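# Move the letter-matched box to the lone box's desk

## Task

One desk holds five lettered boxes and a second desk holds a single lettered box. Find the box among the five whose top letter matches the single box's letter and set it on that second desk's surface, not stacked on anything. All other boxes must stay on their original desks. The robot must not tip over or finish leaning. The result must hold without the robot supporting it.

## Robot and tools

Robot: TidyBot++, a single-arm mobile robot. The base is 0.54 m long, 0.50 m wide and 0.38 m tall, on four driven casters. On top sits one seven-joint arm with a two-finger gripper. The shoulder is 0.12 m ahead of the base centre and 0.68 m up. Cameras: base_camera and wrist_camera; the latter views along the hand's pointing direction. Loose objects may occasionally be nudged by outside forces.

Frames: the base frame has its origin on the floor below the base centre, x ahead, y to the left, z up. hand_pose is reported in it, at the midpoint between the finger pads. The hand's own z axis runs out along the fingers, and the fingers close along its y axis. The odometry frame is wherever the base frame was when the scene began. base_odometry counts wheel rotation only, so slip shows as motion. It can drift a few cm and several degrees over roughly thirty moves. Heading is positive leftward, range -3.142 to 3.142. base_tilt is in degrees, positive when leaning forward or right, with a fixed bias of about 1 degree plus noise.

execute_actions(actions, cameras): actions is a list holding zero or one action. An empty list just reports state and images. An action may contain base, joints or both, plus optional speeds; the motions begin together and may finish at different times.
- base: exactly one key, each a relative offset from where the base last reported itself. translate_m is straight travel in metres, forward positive, -2 to 2. strafe_m is sideways travel in metres, left positive, -2 to 2. rotate_rad is an on-the-spot turn in radians, counter-clockwise from above positive, -6.3 to 6.3.
- joints: absolute target angles by name, not offsets. joint_1_rad (any angle; whole-arm turn about vertical, positive is clockwise from above, the reverse of rotate_rad). joint_2_rad shoulder, -2.249 to 2.249. joint_3_rad any angle (upper-arm roll). joint_4_rad elbow, -2.579 to 2.579. joint_5_rad any angle (forearm roll). joint_6_rad wrist, -2.099 to 2.099. joint_7_rad any angle (hand roll; with the hand down, positive is counter-clockwise from above; at 1.57 the fingers part left and right). gripper_pos 0 (open) to 1 (closed); pad gap is roughly 85 x (1 - gripper_pos) mm. Done tolerances: ±0.039 for joints 1 to 4, ±0.056 for 5 to 7, ±0.03 for the gripper. Unlimited joints go the short way; to turn further, use steps below half a revolution.
- speeds: caps for this action only. translate_m and strafe_m 0.05 to 0.5 m/s, rotate_rad 0.1 to 1.57 rad/s; the top values are defaults. A base move needing more than 8.667 s at its cap is rejected, and no action may run beyond 15 s.
- cameras: list of base_camera, wrist_camera or all; omitted or null gives all, [] gives none.
Unknown keys or out-of-range values reject the whole call with no motion. Anything not named in an action may still be pushing toward an earlier target.

Arm geometry: upper arm 0.42 m, forearm 0.31 m, hand 0.31 m to the hand point. With joint_1_rad = 0, joint_3_rad = 3.14, joint_5_rad = 0 (near the start pose) the arm stays in the base's x-z plane. Tilt from vertical (forward positive): upper arm = joint_2_rad, forearm = joint_2_rad - joint_4_rad, hand = that minus joint_6_rad. Reach ahead of the shoulder is the sum of length x sin(tilt); height above it is the sum of length x cos(tilt). A downward hand reaches at most about 0.94 m above the floor, and only near the base. The arm starts folded, hand down, protruding up to 0.08 m ahead with the elbow up to 1.15 m high. Closed fingertips reach about 20 mm beyond the hand point.

Results: base_status and joint_status describe how each motion ended. done: reached (for the base, the wheels turned the full amount even if slipping; a blocked base may report done while well short). off_target: stopped away from target, maybe still pushing. contact_stop / time_out: target dropped, holding in place. joint command not followed, with a cause line: a self-collision check refused the arm targets (nothing checks the base); joints show not_followed and may be retried on later actions. For the gripper at 1, done means nothing is held, off_target means an object stopped it. on_its_own lists uncommanded changes. motor_effort gives percent of max per motor, peak in brackets, noisy. ARM HIT means a hard collision with the base or the arm itself. Friction can leave joints slightly off while saying done; correct by commanding last command + (wanted - read). A held load makes the arm sag; never command a joint to its current reading while holding something. Check the true hand position in images.

wait(seconds): 0 to 10, commands nothing and returns state and images. zoom_image(camera, region): a closer look at [x0, y0, x1, y1] pixels of that camera's latest full image, at most 504 x 504. finished_scene(scene): pass the current scene's number; final, and reports success.

Avoid: dropping or slamming the box, knocking other boxes off, driving while the arm is caught high up (tipping risk), horizontal shoves on a raised hand, and hard pushes. Torque faults (joints 1-4 limit 104.5 N m, warn 56.7; joints 5-7 limit 51.3, warn 29.4) freeze the arm and gripper for 10 s. Holding loads heats motors: MOTOR HOT from 60 °C, OVER-TEMPERATURE FAULT at 75 °C with the arm sinking. The robot keeps holding the last command while you think. Release the box so it rests upright on the desk by itself before ending.

Each tool is called as a command line: name --argument value for each argument, lists and objects as JSON in quotes; but a table of rows of numbers goes row by row, as --pt "numbers of a row", without its own name.

## Session

execute_actions --actions '[]'

Scene clock: 0.00 s.
base_odometry: x=+0.000 y=+0.000 heading=+0.000 (m, m, rad; odometry frame)
base_tilt: forward=-0.4 right=-0.2 (deg)
base_status: not commanded
joint_positions: joint_1_rad=+0.037 joint_2_rad=-0.354 joint_3_rad=+3.162 joint_4_rad=-2.561 joint_5_rad=-0.010 joint_6_rad=-0.895 joint_7_rad=+1.568 gripper_pos=+0.000
joint_status: not commanded
motor_effort: joint_1_rad=+0 joint_2_rad=-1 joint_3_rad=-1 joint_4_rad=+12 joint_5_rad=-1 joint_6_rad=+0 joint_7_rad=+0 (%)
hand_pose: x=+0.2384 y=-0.0022 z=+0.5787 quat_wxyz=(-0.007, +0.999, -0.032, +0.020) (m; base frame)
pictures: base_camera, wrist_camera
Images, in order (width x height): base_camera 644x364, wrist_camera 644x476.

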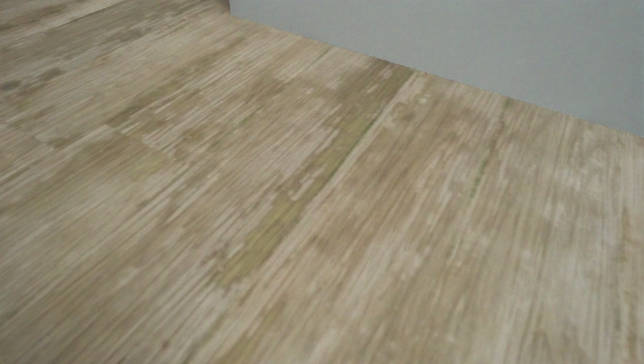

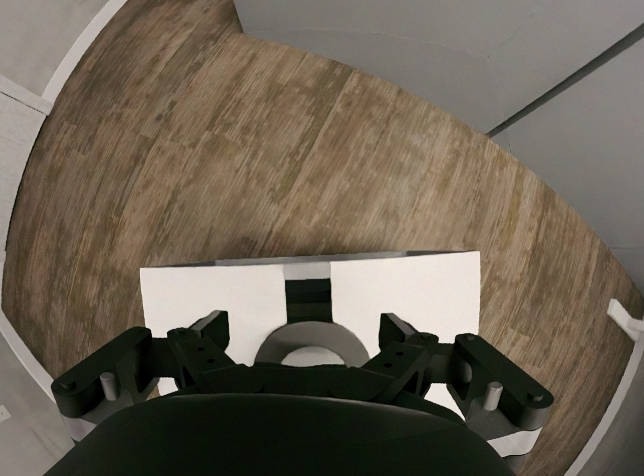

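execute_actions --actions '[{"joints":{"joint_2_rad":-0.7,"joint_4_rad":-2.3,"joint_6_rad":-0.4}}]'

Scene clock: 7.27 s.
base_odometry: x=+0.000 y=+0.000 heading=+0.000 (m, m, rad; odometry frame)
base_tilt: forward=-0.4 right=-0.2 (deg)
base_status: not commanded
joint_positions: joint_1_rad=+0.037 joint_2_rad=-0.692 joint_3_rad=+3.162 joint_4_rad=-2.319 joint_5_rad=-0.010 joint_6_rad=-0.421 joint_7_rad=+1.568 gripper_pos=+0.000
joint_status: all done
motor_effort: joint_1_rad=+0(0) joint_2_rad=+2(3) joint_3_rad=-1(0) joint_4_rad=+20(20) joint_5_rad=-1(1) joint_6_rad=+7(6) joint_7_rad=+0(1) (%)
hand_pose: x=+0.4408 y=-0.0163 z=+0.8455 quat_wxyz=(+0.003, +0.854, -0.030, +0.520) (m; base frame)
pictures: base_camera, wrist_camera
Images, in order (width x height): base_camera 644x364, wrist_camera 644x476.

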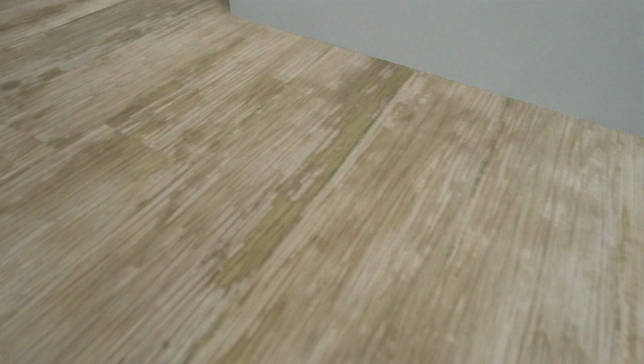

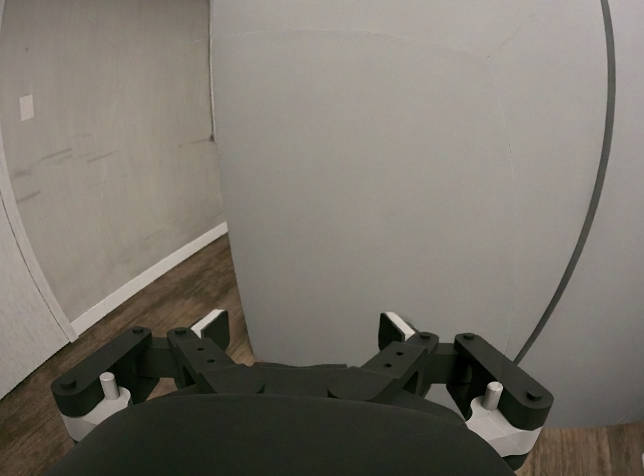

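execute_actions --actions '[{"joints":{"joint_1_rad":-1.3}}]' --cameras '["wrist_camera"]'

execute_actions --actions '[{"joints":{"joint_1_rad":-2.6}}]' --cameras '["wrist_camera"]'

Scene clock: 12.37 s.
base_odometry: x=+0.000 y=+0.000 heading=+0.000 (m, m, rad; odometry frame)
base_tilt: forward=-0.4 right=-0.2 (deg)
base_status: not commanded
joint_positions: joint_1_rad=-1.288 joint_2_rad=-0.692 joint_3_rad=+3.162 joint_4_rad=-2.319 joint_5_rad=-0.010 joint_6_rad=-0.421 joint_7_rad=+1.568 gripper_pos=+0.000
joint_status: all done
motor_effort: joint_1_rad=+0(1) joint_2_rad=+2(2) joint_3_rad=-1(0) joint_4_rad=+20(20) joint_5_rad=-1(2) joint_6_rad=+7(6) joint_7_rad=+0(1) (%)
hand_pose: x=+0.2132 y=+0.3081 z=+0.8455 quat_wxyz=(-0.317, +0.691, +0.501, +0.412) (m; base frame)
pictures: wrist_camera
Images, in order (width x height): wrist_camera 644x476.

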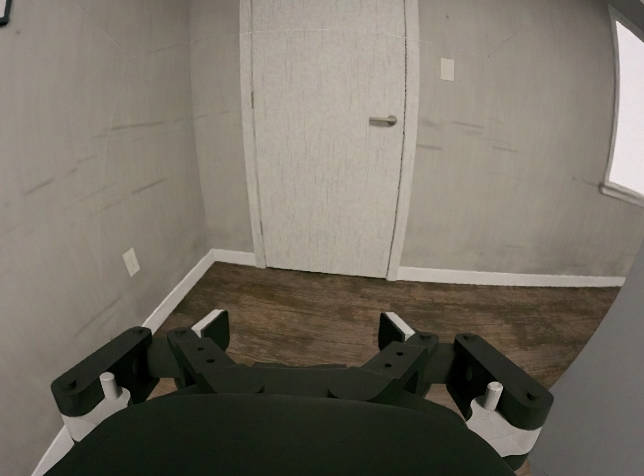

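Scene clock: 14.93 s.
base_odometry: x=+0.000 y=+0.000 heading=+0.000 (m, m, rad; odometry frame)
base_tilt: forward=-0.4 right=-0.2 (deg)
base_status: not commanded
joint_positions: joint_1_rad=-2.588 joint_2_rad=-0.692 joint_3_rad=+3.162 joint_4_rad=-2.319 joint_5_rad=-0.010 joint_6_rad=-0.421 joint_7_rad=+1.568 gripper_pos=+0.000
joint_status: all done
motor_effort: joint_1_rad=+0(0) joint_2_rad=+2(2) joint_3_rad=-1(0) joint_4_rad=+20(20) joint_5_rad=+0(1) joint_6_rad=+7(7) joint_7_rad=-1(0) (%)
hand_pose: x=-0.1527 y=+0.1732 z=+0.8455 quat_wxyz=(-0.502, +0.247, +0.818, +0.136) (m; base frame)
pictures: wrist_camera
Images, in order (width x height): wrist_camera 644x476.

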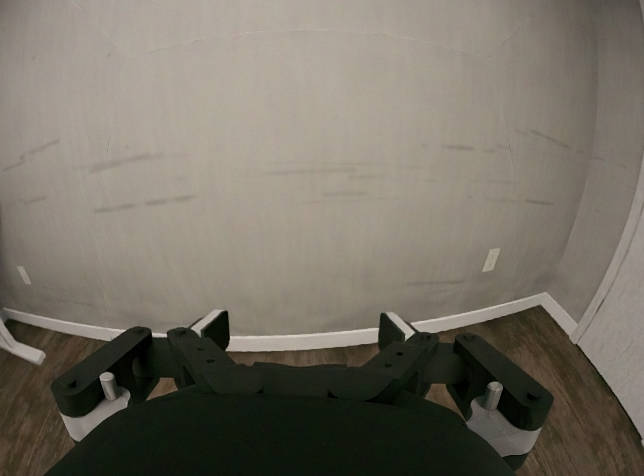

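execute_actions --actions '[{"joints":{"joint_1_rad":2.4}}]' --cameras '["wrist_camera"]'

execute_actions --actions '[{"joints":{"joint_1_rad":1.3}}]' --cameras '["wrist_camera"]'

Scene clock: 19.97 s.
base_odometry: x=+0.000 y=+0.000 heading=+0.000 (m, m, rad; odometry frame)
base_tilt: forward=-0.4 right=-0.2 (deg)
base_status: not commanded
joint_positions: joint_1_rad=-3.871 joint_2_rad=-0.692 joint_3_rad=+3.162 joint_4_rad=-2.319 joint_5_rad=-0.010 joint_6_rad=-0.421 joint_7_rad=+1.568 gripper_pos=+0.000
joint_status: all done
motor_effort: joint_1_rad=+0(1) joint_2_rad=+2(2) joint_3_rad=+0(0) joint_4_rad=+21(21) joint_5_rad=+0(1) joint_6_rad=+7(7) joint_7_rad=+0(0) (%)
hand_pose: x=-0.1241 y=-0.2114 z=+0.8455 quat_wxyz=(-0.484, -0.292, +0.803, -0.191) (m; base frame)
pictures: wrist_camera
Images, in order (width x height): wrist_camera 644x476.

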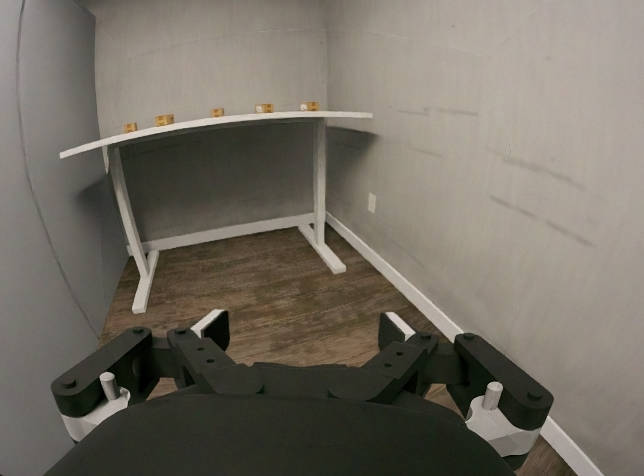

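Scene clock: 22.33 s.
base_odometry: x=+0.000 y=+0.000 heading=+0.000 (m, m, rad; odometry frame)
base_tilt: forward=-0.4 right=-0.2 (deg)
base_status: not commanded
joint_positions: joint_1_rad=-4.971 joint_2_rad=-0.692 joint_3_rad=+3.162 joint_4_rad=-2.319 joint_5_rad=-0.010 joint_6_rad=-0.421 joint_7_rad=+1.568 gripper_pos=+0.000
joint_status: all done
motor_effort: joint_1_rad=+1(1) joint_2_rad=+2(2) joint_3_rad=+0(0) joint_4_rad=+20(20) joint_5_rad=+0(0) joint_6_rad=+6(7) joint_7_rad=+0(0) (%)
hand_pose: x=+0.1971 y=-0.3126 z=+0.8455 quat_wxyz=(-0.312, -0.668, +0.532, -0.416) (m; base frame)
pictures: wrist_camera
Images, in order (width x height): wrist_camera 644x476.

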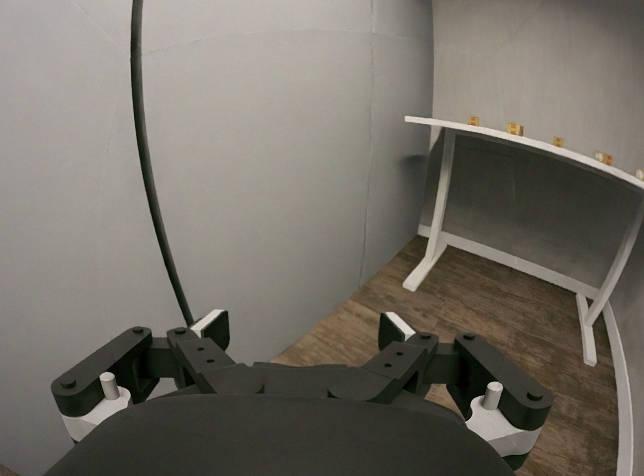

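execute_actions --actions '[{"base":{"rotate_rad":-2.09},"joints":{"joint_1_rad":0.0,"joint_2_rad":-0.5,"joint_4_rad":-1.9,"joint_6_rad":-0.4}}]'

Scene clock: 37.03 s.
base_odometry: x=+0.000 y=+0.000 heading=-2.089 (m, m, rad; odometry frame)
base_tilt: forward=-0.4 right=-0.2 (deg)
base_status: done
joint_positions: joint_1_rad=-6.269 joint_2_rad=-0.518 joint_3_rad=+3.162 joint_4_rad=-1.925 joint_5_rad=-0.010 joint_6_rad=-0.421 joint_7_rad=+1.568 gripper_pos=+0.000
joint_status: all done
motor_effort: joint_1_rad=+1(1) joint_2_rad=-4(4) joint_3_rad=+0(0) joint_4_rad=+20(21) joint_5_rad=-1(0) joint_6_rad=+7(8) joint_7_rad=-1(0) (%)
hand_pose: x=+0.5218 y=-0.0134 z=+1.0200 quat_wxyz=(+0.000, -0.791, +0.019, -0.611) (m; base frame)
pictures: base_camera, wrist_camera
Images, in order (width x height): base_camera 644x364, wrist_camera 644x476.

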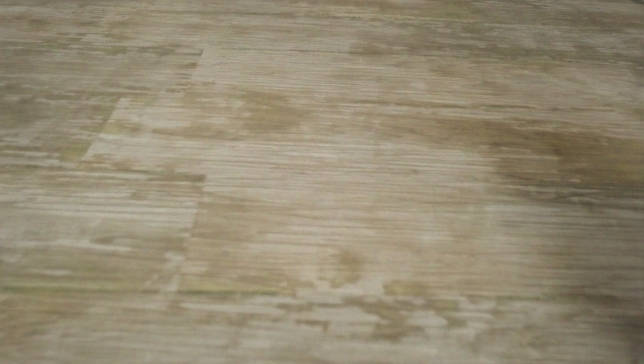

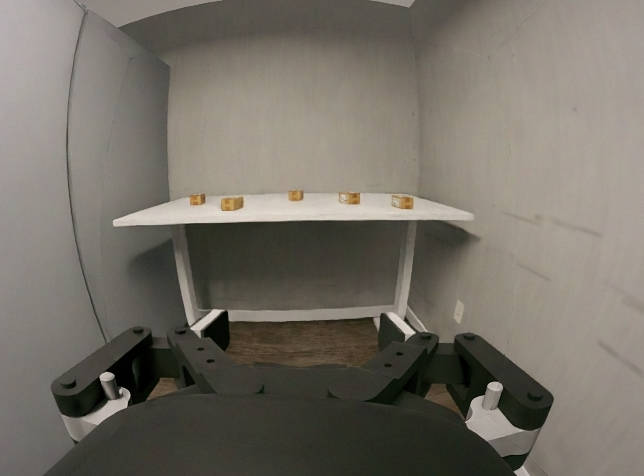

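execute_actions --actions '[{"base":{"rotate_rad":3.14},"joints":{"joint_2_rad":-0.7,"joint_4_rad":-2.4,"joint_6_rad":-0.5}}]'

execute_actions --actions '[{"base":{"translate_m":0.9},"joints":{"joint_1_rad":0.9}}]'

Scene clock: 49.37 s.
base_odometry: x=+0.000 y=+0.000 heading=+1.050 (m, m, rad; odometry frame)
base_tilt: forward=-0.4 right=-0.2 (deg)
base_status: done
joint_positions: joint_1_rad=-6.272 joint_2_rad=-0.681 joint_3_rad=+3.162 joint_4_rad=-2.378 joint_5_rad=-0.010 joint_6_rad=-0.473 joint_7_rad=+1.568 gripper_pos=+0.000
joint_status: all done
motor_effort: joint_1_rad=+0(1) joint_2_rad=+2(4) joint_3_rad=+0(1) joint_4_rad=+20(21) joint_5_rad=-1(0) joint_6_rad=+7(7) joint_7_rad=-1(0) (%)
hand_pose: x=+0.4232 y=-0.0067 z=+0.7941 quat_wxyz=(+0.004, -0.884, +0.019, -0.467) (m; base frame)
pictures: base_camera, wrist_camera
Images, in order (width x height): base_camera 644x364, wrist_camera 644x476.

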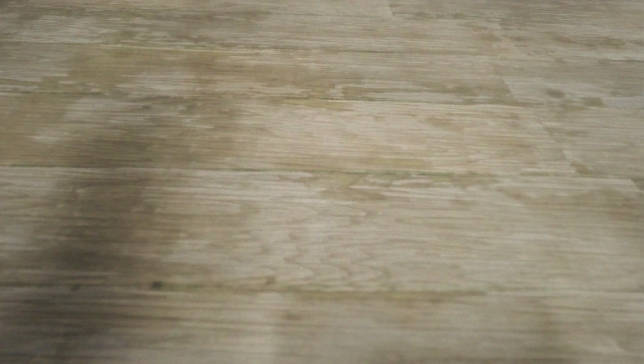

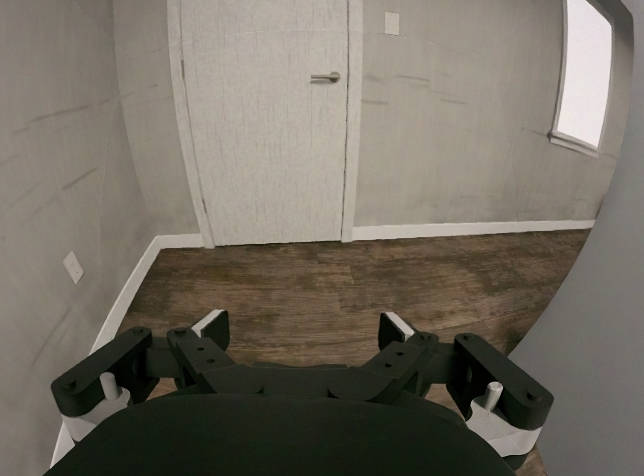

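Scene clock: 52.53 s.
base_odometry: x=+0.447 y=+0.782 heading=+1.051 (m, m, rad; odometry frame)
base_tilt: forward=-0.4 right=-0.2 (deg)
base_status: done
joint_positions: joint_1_rad=-5.395 joint_2_rad=-0.690 joint_3_rad=+3.162 joint_4_rad=-2.378 joint_5_rad=-0.010 joint_6_rad=-0.476 joint_7_rad=+1.568 gripper_pos=+0.000
joint_status: all done
motor_effort: joint_1_rad=+0(1) joint_2_rad=+2(5) joint_3_rad=+0(0) joint_4_rad=+20(20) joint_5_rad=+0(0) joint_6_rad=+7(6) joint_7_rad=+0(0) (%)
hand_pose: x=+0.3074 y=-0.2370 z=+0.7959 quat_wxyz=(-0.196, -0.791, +0.392, -0.427) (m; base frame)
pictures: base_camera, wrist_camera
Images, in order (width x height): base_camera 644x364, wrist_camera 644x476.

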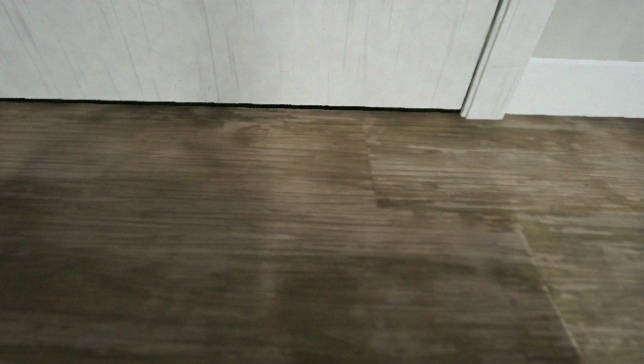

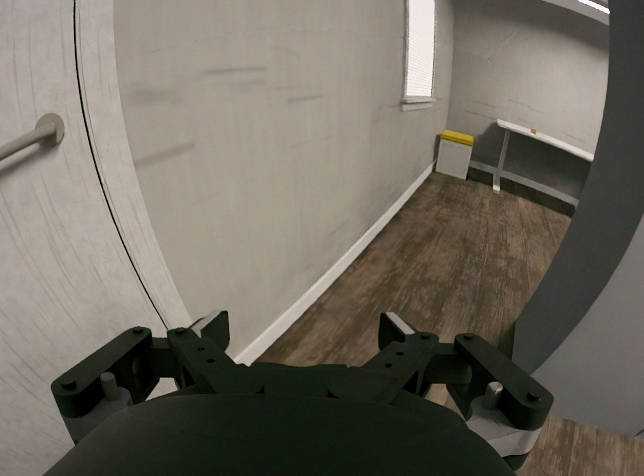

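execute_actions --actions '[{"base":{"rotate_rad":-1.57},"joints":{"joint_1_rad":0.0}}]'

Scene clock: 58.80 s.
base_odometry: x=+0.447 y=+0.782 heading=-0.518 (m, m, rad; odometry frame)
base_tilt: forward=-0.4 right=-0.2 (deg)
base_status: done
joint_positions: joint_1_rad=-6.270 joint_2_rad=-0.690 joint_3_rad=+3.162 joint_4_rad=-2.378 joint_5_rad=-0.010 joint_6_rad=-0.476 joint_7_rad=+1.568 gripper_pos=+0.000
joint_status: all done
motor_effort: joint_1_rad=+0(2) joint_2_rad=+2(3) joint_3_rad=-1(0) joint_4_rad=+20(20) joint_5_rad=+0(1) joint_6_rad=+7(7) joint_7_rad=+0(0) (%)
hand_pose: x=+0.4217 y=-0.0074 z=+0.7959 quat_wxyz=(+0.004, -0.883, +0.020, -0.470) (m; base frame)
pictures: base_camera, wrist_camera
Images, in order (width x height): base_camera 644x364, wrist_camera 644x476.

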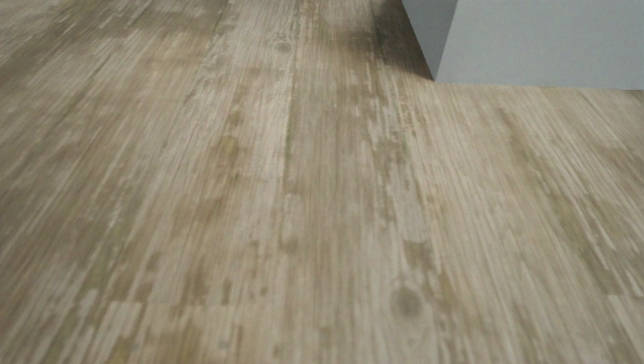

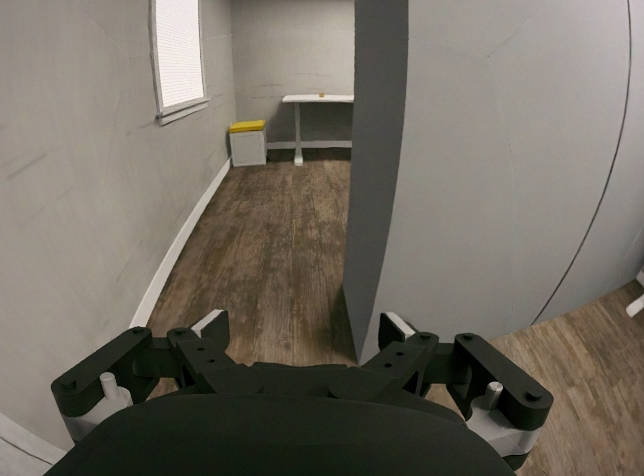

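execute_actions --actions '[{"base":{"strafe_m":0.27}}]'

execute_actions --actions '[{"base":{"translate_m":0.8}}]'

Scene clock: 64.57 s.
base_odometry: x=+0.581 y=+1.016 heading=-0.519 (m, m, rad; odometry frame)
base_tilt: forward=-0.4 right=-0.2 (deg)
base_status: done
joint_positions: joint_1_rad=-6.270 joint_2_rad=-0.690 joint_3_rad=+3.162 joint_4_rad=-2.378 joint_5_rad=-0.010 joint_6_rad=-0.476 joint_7_rad=+1.568 gripper_pos=+0.000
joint_status: not commanded
motor_effort: joint_1_rad=+0(1) joint_2_rad=+2(3) joint_3_rad=-1(2) joint_4_rad=+20(20) joint_5_rad=-1(1) joint_6_rad=+7(6) joint_7_rad=+0(0) (%)
hand_pose: x=+0.4217 y=-0.0073 z=+0.7959 quat_wxyz=(+0.004, -0.883, +0.020, -0.470) (m; base frame)
pictures: base_camera, wrist_camera
Images, in order (width x height): base_camera 644x364, wrist_camera 644x476.

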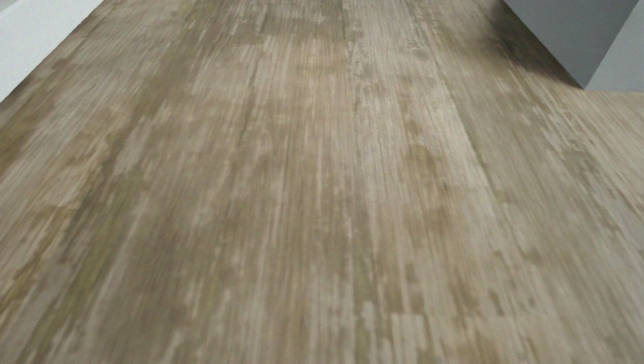

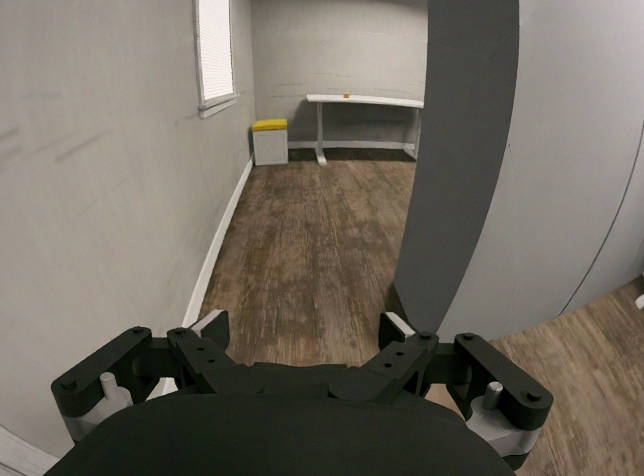

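Scene clock: 67.53 s.
base_odometry: x=+1.276 y=+0.620 heading=-0.519 (m, m, rad; odometry frame)
base_tilt: forward=-0.4 right=-0.2 (deg)
base_status: done
joint_positions: joint_1_rad=-6.270 joint_2_rad=-0.693 joint_3_rad=+3.162 joint_4_rad=-2.378 joint_5_rad=-0.010 joint_6_rad=-0.477 joint_7_rad=+1.568 gripper_pos=+0.000
joint_status: not commanded
motor_effort: joint_1_rad=+0(0) joint_2_rad=+2(5) joint_3_rad=+0(0) joint_4_rad=+20(21) joint_5_rad=+0(0) joint_6_rad=+6(6) joint_7_rad=+0(1) (%)
hand_pose: x=+0.4211 y=-0.0073 z=+0.7961 quat_wxyz=(+0.004, -0.882, +0.020, -0.470) (m; base frame)
pictures: base_camera, wrist_camera
Images, in order (width x height): base_camera 644x364, wrist_camera 644x476.

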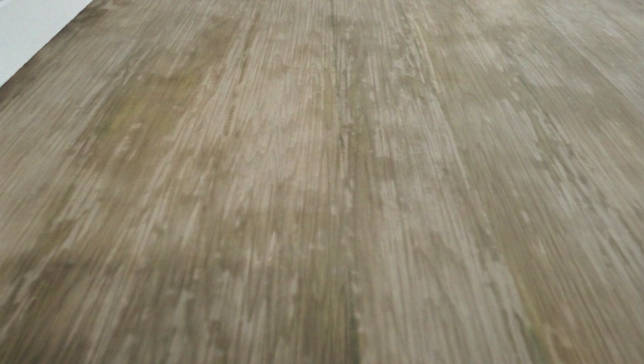

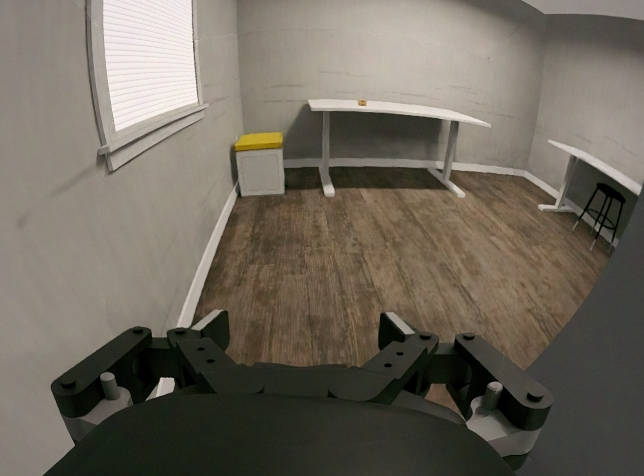

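execute_actions --actions '[{"base":{"translate_m":1.1},"joints":{"joint_2_rad":-0.3,"joint_4_rad":-1.5,"joint_6_rad":-0.9}}]'

Scene clock: 75.70 s.
base_odometry: x=+2.231 y=+0.075 heading=-0.519 (m, m, rad; odometry frame)
base_tilt: forward=-0.4 right=-0.2 (deg)
base_status: done
joint_positions: joint_1_rad=-6.270 joint_2_rad=-0.304 joint_3_rad=+3.162 joint_4_rad=-1.521 joint_5_rad=-0.010 joint_6_rad=-0.875 joint_7_rad=+1.568 gripper_pos=+0.000
joint_status: all done
motor_effort: joint_1_rad=+0(0) joint_2_rad=-10(13) joint_3_rad=+0(0) joint_4_rad=+19(22) joint_5_rad=-1(0) joint_6_rad=+7(8) joint_7_rad=+0(0) (%)
hand_pose: x=+0.5581 y=-0.0125 z=+1.0367 quat_wxyz=(+0.000, -0.866, +0.018, -0.501) (m; base frame)
pictures: base_camera, wrist_camera
Images, in order (width x height): base_camera 644x364, wrist_camera 644x476.

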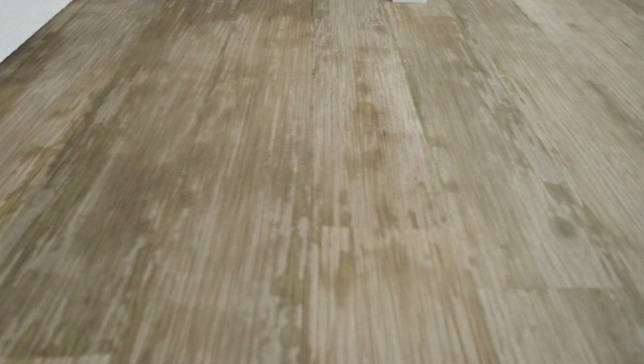

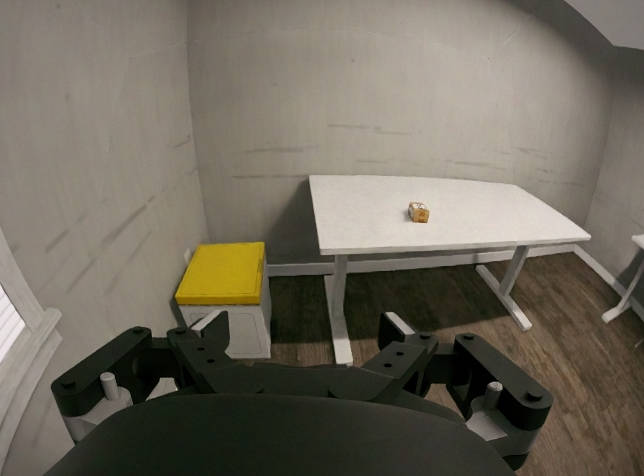

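zoom_image --camera "wrist_camera" --region '[380, 185, 460, 240]'

Region (380, 185, 460, 240) of wrist_camera's 644x476 image, scaled by 6.300; it fills the top 346 rows of this view, and the rest is white.

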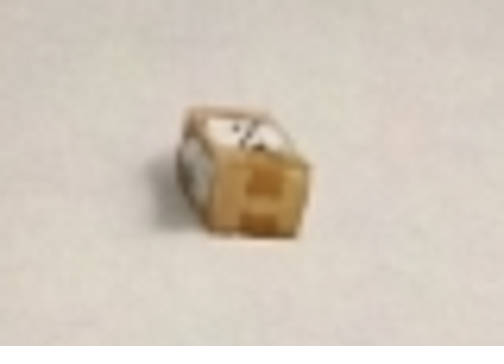

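execute_actions --actions '[{"base":{"strafe_m":-0.35}}]' --cameras '[]'

execute_actions --actions '[{"base":{"translate_m":0.3},"joints":{"joint_6_rad":-1.2}}]'

Scene clock: 85.73 s.
base_odometry: x=+2.058 y=-0.230 heading=-0.518 (m, m, rad; odometry frame)
base_tilt: forward=-0.4 right=-0.2 (deg)
base_status: done
joint_positions: joint_1_rad=-6.272 joint_2_rad=-0.304 joint_3_rad=+3.162 joint_4_rad=-1.521 joint_5_rad=-0.010 joint_6_rad=-0.876 joint_7_rad=+1.568 gripper_pos=+0.000
joint_status: not commanded
motor_effort: joint_1_rad=+0(1) joint_2_rad=-10(11) joint_3_rad=-1(1) joint_4_rad=+19(20) joint_5_rad=-2(2) joint_6_rad=+7(7) joint_7_rad=+0(0) (%)
hand_pose: x=+0.5580 y=-0.0120 z=+1.0367 quat_wxyz=(+0.001, -0.866, +0.017, -0.500) (m; base frame)
pictures: none
No camera images: the call's "cameras" was empty. Leave "cameras" out to get every camera's image.

Scene clock: 87.63 s.
base_odometry: x=+2.319 y=-0.379 heading=-0.519 (m, m, rad; odometry frame)
base_tilt: forward=-0.4 right=-0.2 (deg)
base_status: done
joint_positions: joint_1_rad=-6.272 joint_2_rad=-0.295 joint_3_rad=+3.162 joint_4_rad=-1.515 joint_5_rad=-0.010 joint_6_rad=-1.196 joint_7_rad=+1.568 gripper_pos=+0.000
joint_status: all done
motor_effort: joint_1_rad=+0(0) joint_2_rad=-9(12) joint_3_rad=-1(1) joint_4_rad=+18(20) joint_5_rad=+0(0) joint_6_rad=+5(6) joint_7_rad=+0(1) (%)
hand_pose: x=+0.4985 y=-0.0091 z=+0.9598 quat_wxyz=(+0.003, -0.935, +0.017, -0.355) (m; base frame)
pictures: base_camera, wrist_camera
Images, in order (width x height): base_camera 644x364, wrist_camera 644x476.

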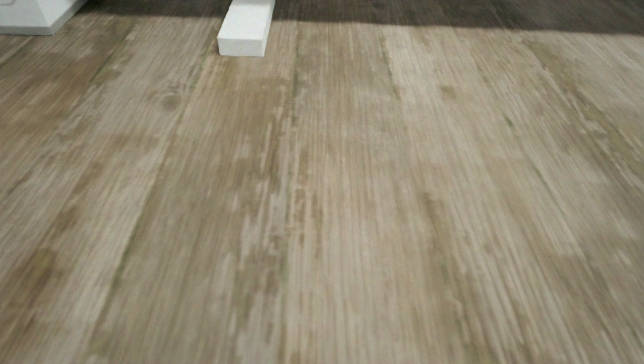

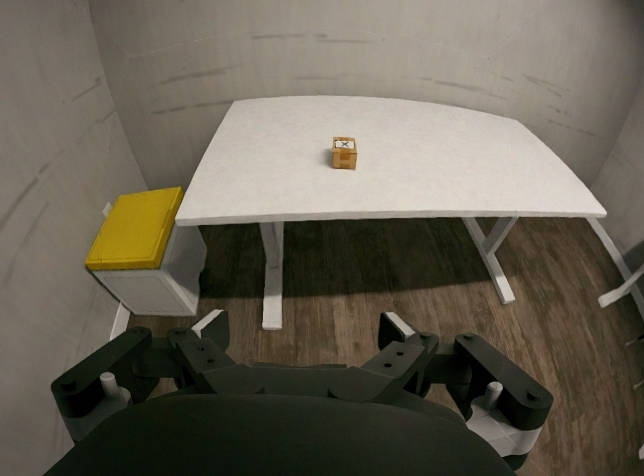

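zoom_image --camera "wrist_camera" --region '[315, 125, 375, 180]'

Region (315, 125, 375, 180) of wrist_camera's 644x476 image, scaled by 8.400; it fills the top 462 rows of this view, and the rest is white.

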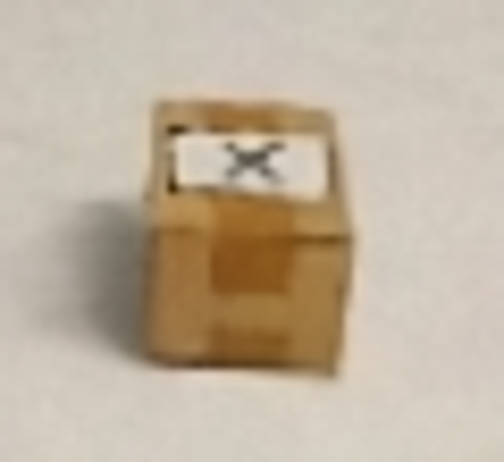

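execute_actions --actions '[{"base":{"translate_m":0.3},"joints":{"joint_6_rad":-1.4}}]'

zoom_image --camera "wrist_camera" --region '[290, 130, 400, 230]'

Scene clock: 95.90 s.
base_odometry: x=+2.579 y=-0.528 heading=-0.519 (m, m, rad; odometry frame)
base_tilt: forward=-0.4 right=-0.2 (deg)
base_status: done
joint_positions: joint_1_rad=-6.272 joint_2_rad=-0.292 joint_3_rad=+3.162 joint_4_rad=-1.514 joint_5_rad=-0.010 joint_6_rad=-1.394 joint_7_rad=+1.568 gripper_pos=+0.000
joint_status: all done
motor_effort: joint_1_rad=+0(0) joint_2_rad=-8(12) joint_3_rad=+0(0) joint_4_rad=+17(19) joint_5_rad=+0(0) joint_6_rad=+4(6) joint_7_rad=-1(0) (%)
hand_pose: x=+0.4496 y=-0.0072 z=+0.9231 quat_wxyz=(+0.004, -0.965, +0.017, -0.260) (m; base frame)
pictures: base_camera, wrist_camera
Images, in order (width x height): base_camera 644x364, wrist_camera 644x476.

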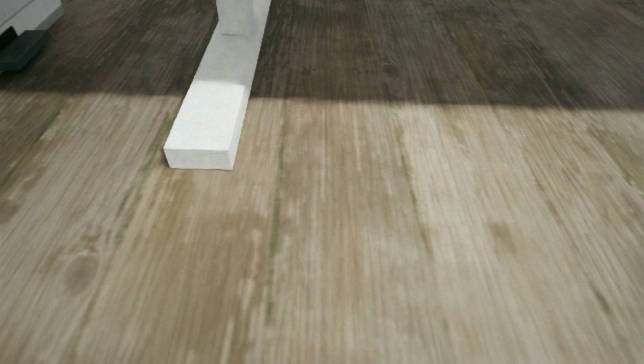

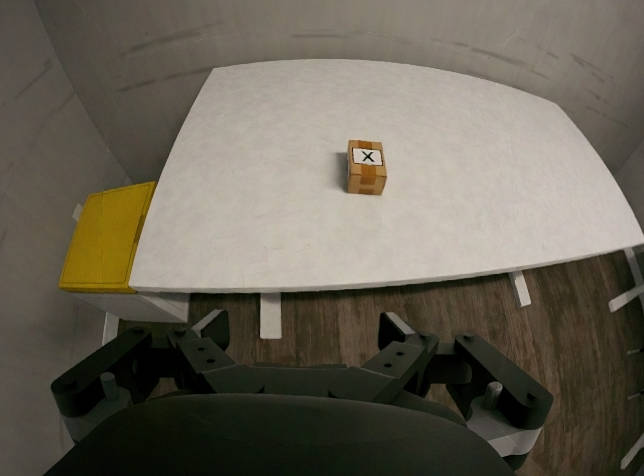

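Region (290, 130, 400, 230) of wrist_camera's 644x476 image, scaled by 4.582; it fills the top 458 rows of this view, and the rest is white.

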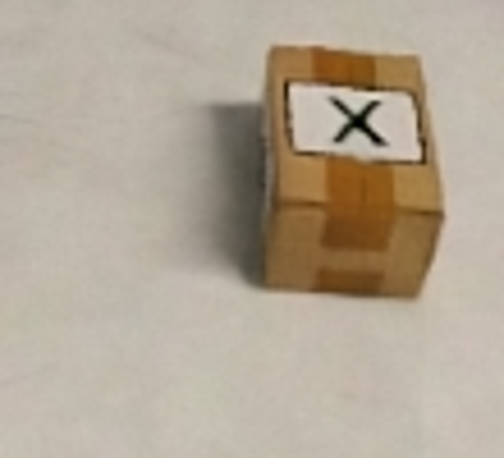

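execute_actions --actions '[{"base":{"translate_m":-0.6},"joints":{"joint_2_rad":-0.7,"joint_4_rad":-2.4,"joint_6_rad":-0.6}}]' --cameras '[]'

execute_actions --actions '[{"base":{"strafe_m":0.35}}]'

execute_actions --actions '[{"base":{"translate_m":-1.9}}]'

Scene clock: 107.93 s.
base_odometry: x=+2.058 y=-0.230 heading=-0.518 (m, m, rad; odometry frame)
base_tilt: forward=-0.4 right=-0.2 (deg)
base_status: done
joint_positions: joint_1_rad=-6.273 joint_2_rad=-0.692 joint_3_rad=+3.162 joint_4_rad=-2.380 joint_5_rad=-0.010 joint_6_rad=-0.627 joint_7_rad=+1.568 gripper_pos=+0.000
joint_status: all done
motor_effort: joint_1_rad=+0(1) joint_2_rad=+3(14) joint_3_rad=-1(2) joint_4_rad=+19(19) joint_5_rad=-1(1) joint_6_rad=+6(7) joint_7_rad=+0(0) (%)
hand_pose: x=+0.3918 y=-0.0049 z=+0.7583 quat_wxyz=(+0.006, -0.916, +0.018, -0.402) (m; base frame)
pictures: none
No camera images: the call's "cameras" was empty. Leave "cameras" out to get every camera's image.

Scene clock: 109.97 s.
base_odometry: x=+2.231 y=+0.074 heading=-0.518 (m, m, rad; odometry frame)
base_tilt: forward=-0.4 right=-0.2 (deg)
base_status: done
joint_positions: joint_1_rad=-6.273 joint_2_rad=-0.692 joint_3_rad=+3.162 joint_4_rad=-2.380 joint_5_rad=-0.010 joint_6_rad=-0.626 joint_7_rad=+1.568 gripper_pos=+0.000
joint_status: not commanded
motor_effort: joint_1_rad=+0(1) joint_2_rad=+3(4) joint_3_rad=-1(1) joint_4_rad=+19(20) joint_5_rad=-1(1) joint_6_rad=+5(6) joint_7_rad=+0(1) (%)
hand_pose: x=+0.3921 y=-0.0049 z=+0.7585 quat_wxyz=(+0.006, -0.915, +0.018, -0.402) (m; base frame)
pictures: base_camera, wrist_camera
Images, in order (width x height): base_camera 644x364, wrist_camera 644x476.

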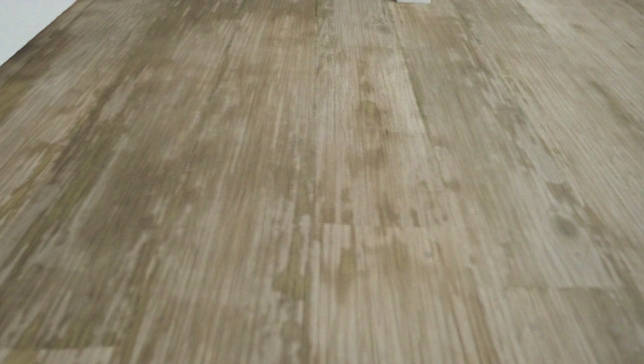

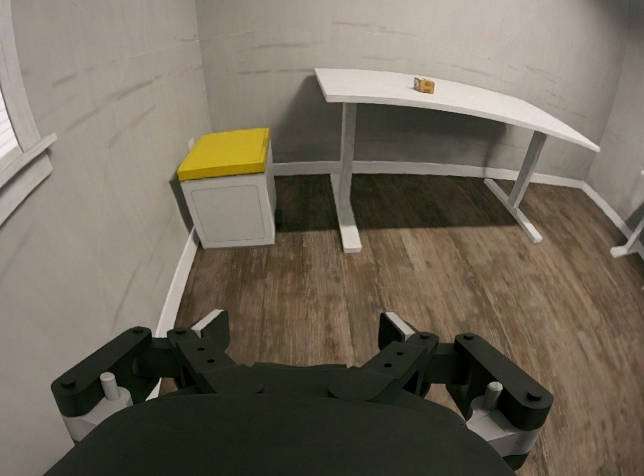

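Scene clock: 115.13 s.
base_odometry: x=+0.581 y=+1.016 heading=-0.518 (m, m, rad; odometry frame)
base_tilt: forward=-0.4 right=-0.1 (deg)
base_status: done
joint_positions: joint_1_rad=-6.273 joint_2_rad=-0.694 joint_3_rad=+3.162 joint_4_rad=-2.380 joint_5_rad=-0.010 joint_6_rad=-0.623 joint_7_rad=+1.568 gripper_pos=+0.000
joint_status: not commanded
motor_effort: joint_1_rad=+0(1) joint_2_rad=+3(5) joint_3_rad=+0(0) joint_4_rad=+20(20) joint_5_rad=+0(0) joint_6_rad=+6(6) joint_7_rad=+0(0) (%)
hand_pose: x=+0.3924 y=-0.0049 z=+0.7596 quat_wxyz=(+0.006, -0.914, +0.018, -0.404) (m; base frame)
pictures: base_camera, wrist_camera
Images, in order (width x height): base_camera 644x364, wrist_camera 644x476.

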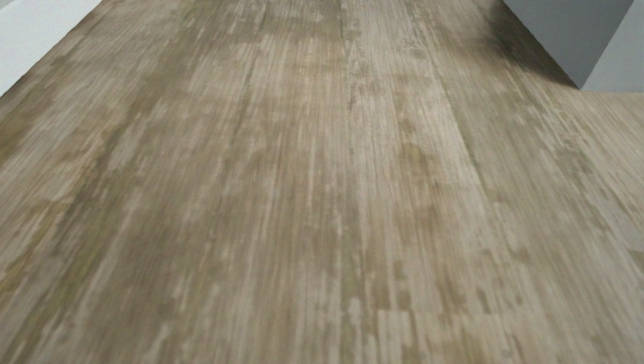

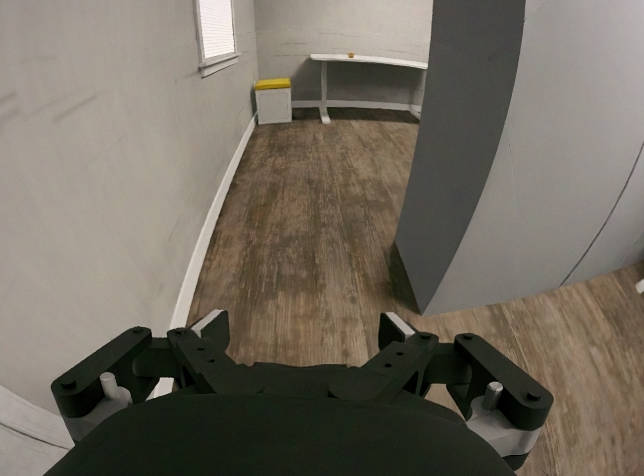

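Odometry matches well. Next I turn toward the five-box desk.

execute_actions --actions '[{"base":{"rotate_rad":-1.57}}]'

execute_actions --actions '[{"base":{"translate_m":1.6},"joints":{"joint_2_rad":-0.3,"joint_4_rad":-1.4,"joint_6_rad":-1.1}}]'

Scene clock: 120.40 s.
base_odometry: x=+0.581 y=+1.016 heading=-2.087 (m, m, rad; odometry frame)
base_tilt: forward=-0.4 right=-0.2 (deg)
base_status: done
joint_positions: joint_1_rad=-6.273 joint_2_rad=-0.694 joint_3_rad=+3.162 joint_4_rad=-2.380 joint_5_rad=-0.010 joint_6_rad=-0.623 joint_7_rad=+1.568 gripper_pos=+0.000
joint_status: not commanded
motor_effort: joint_1_rad=+0(1) joint_2_rad=+3(4) joint_3_rad=+0(1) joint_4_rad=+20(19) joint_5_rad=-1(0) joint_6_rad=+6(6) joint_7_rad=+0(0) (%)
hand_pose: x=+0.3924 y=-0.0049 z=+0.7596 quat_wxyz=(+0.006, -0.914, +0.018, -0.404) (m; base frame)
pictures: base_camera, wrist_camera
Images, in order (width x height): base_camera 644x364, wrist_camera 644x476.

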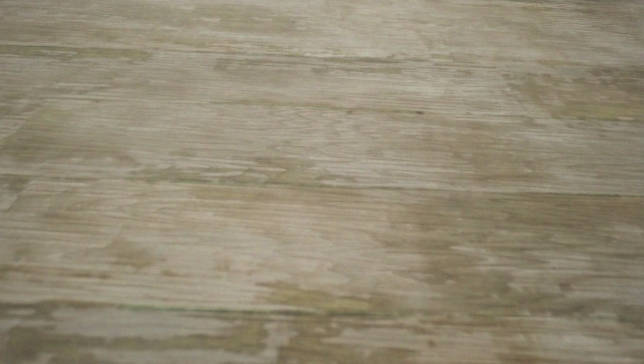

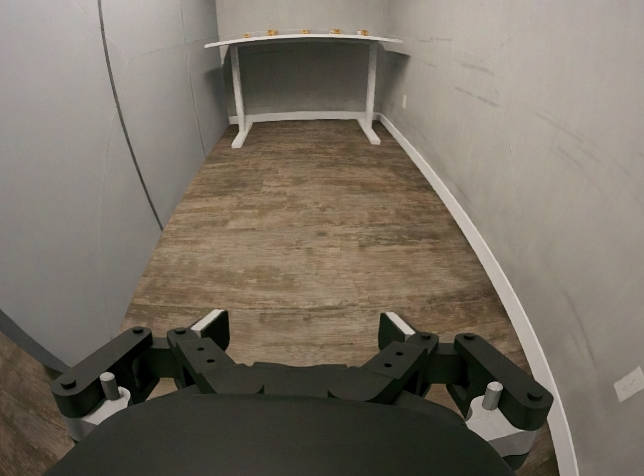

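Scene clock: 124.97 s.
base_odometry: x=-0.211 y=-0.375 heading=-2.088 (m, m, rad; odometry frame)
base_tilt: forward=-0.4 right=-0.2 (deg)
base_status: done
joint_positions: joint_1_rad=-6.273 joint_2_rad=-0.303 joint_3_rad=+3.162 joint_4_rad=-1.422 joint_5_rad=-0.010 joint_6_rad=-1.075 joint_7_rad=+1.568 gripper_pos=+0.000
joint_status: all done
motor_effort: joint_1_rad=+0(0) joint_2_rad=-9(11) joint_3_rad=+0(0) joint_4_rad=+19(22) joint_5_rad=+0(1) joint_6_rad=+7(7) joint_7_rad=+0(1) (%)
hand_pose: x=+0.5292 y=-0.0102 z=+1.0393 quat_wxyz=(+0.002, -0.890, +0.016, -0.457) (m; base frame)
pictures: base_camera, wrist_camera
Images, in order (width x height): base_camera 644x364, wrist_camera 644x476.

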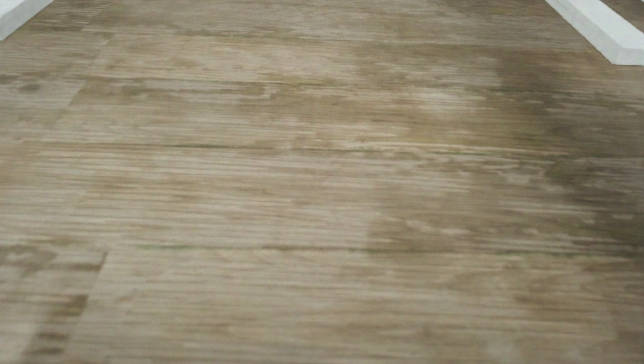

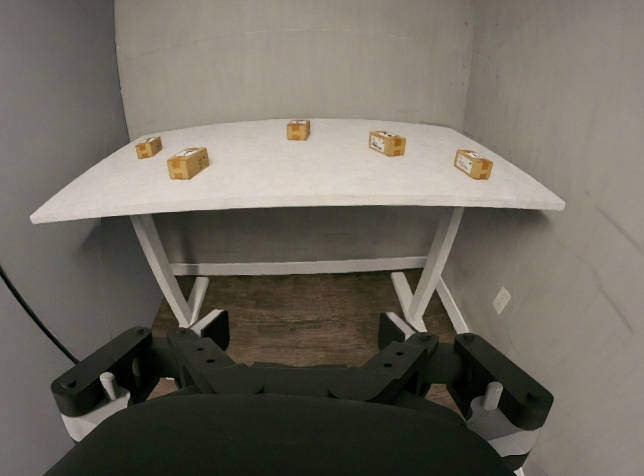

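execute_actions --actions '[{"base":{"translate_m":0.15},"joints":{"joint_2_rad":0.0,"joint_4_rad":-0.8,"joint_6_rad":-1.5}}]'

zoom_image --camera "wrist_camera" --region '[70, 60, 322, 240]'

zoom_image --camera "wrist_camera" --region '[300, 60, 552, 240]'

Scene clock: 135.23 s.
base_odometry: x=-0.286 y=-0.505 heading=-2.089 (m, m, rad; odometry frame)
base_tilt: forward=-0.4 right=-0.2 (deg)
base_status: done
joint_positions: joint_1_rad=-6.273 joint_2_rad=-0.017 joint_3_rad=+3.162 joint_4_rad=-0.821 joint_5_rad=-0.010 joint_6_rad=-1.473 joint_7_rad=+1.568 gripper_pos=+0.000
joint_status: all done
motor_effort: joint_1_rad=+0(1) joint_2_rad=-16(20) joint_3_rad=-1(0) joint_4_rad=+15(19) joint_5_rad=+0(0) joint_6_rad=+6(8) joint_7_rad=+0(1) (%)
hand_pose: x=+0.5750 y=-0.0096 z=+1.1186 quat_wxyz=(-0.001, -0.908, +0.014, -0.419) (m; base frame)
pictures: base_camera, wrist_camera
Images, in order (width x height): base_camera 644x364, wrist_camera 644x476.

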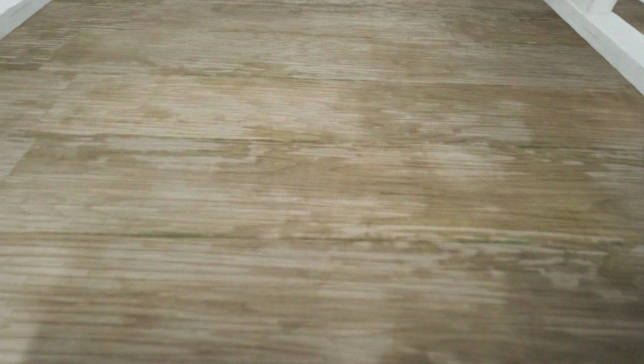

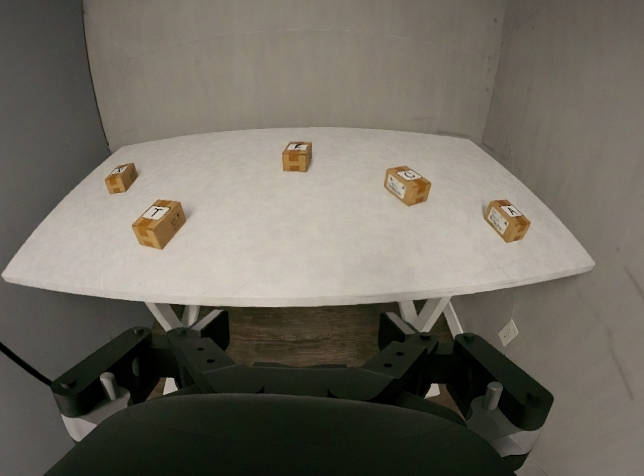

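Region (70, 60, 322, 240) of wrist_camera's 644x476 image, scaled by 2.000; it fills the top 360 rows of this view, and the rest is white.

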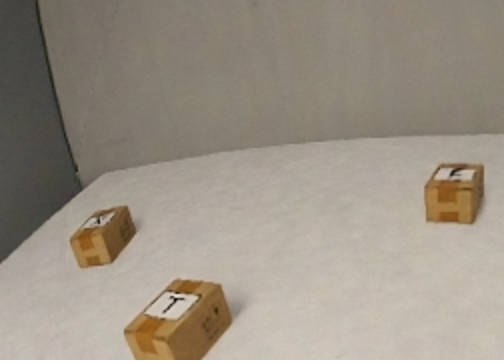

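Region (300, 60, 552, 240) of wrist_camera's 644x476 image, scaled by 2.000; it fills the top 360 rows of this view, and the rest is white.

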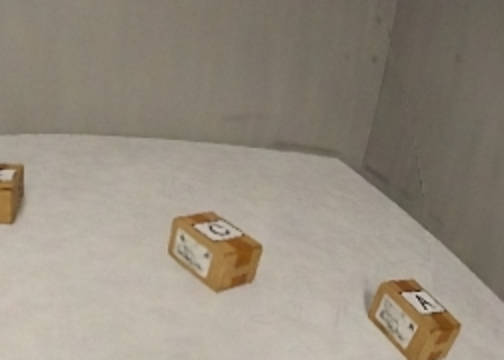

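zoom_image --camera "wrist_camera" --region '[90, 150, 160, 200]'

zoom_image --camera "wrist_camera" --region '[265, 130, 335, 180]'

Region (90, 150, 160, 200) of wrist_camera's 644x476 image, scaled by 7.200; it fills the top 360 rows of this view, and the rest is white.

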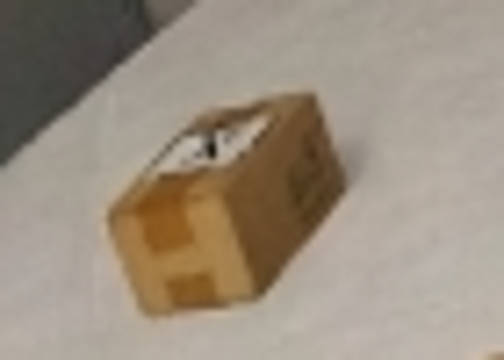

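Region (265, 130, 335, 180) of wrist_camera's 644x476 image, scaled by 7.200; it fills the top 360 rows of this view, and the rest is white.

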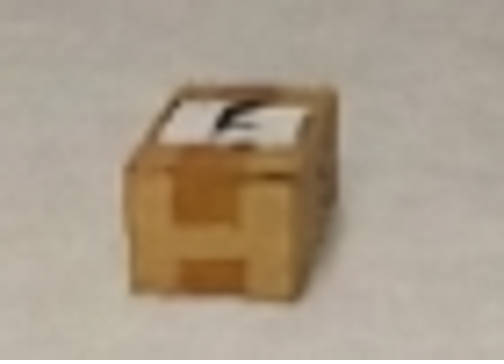

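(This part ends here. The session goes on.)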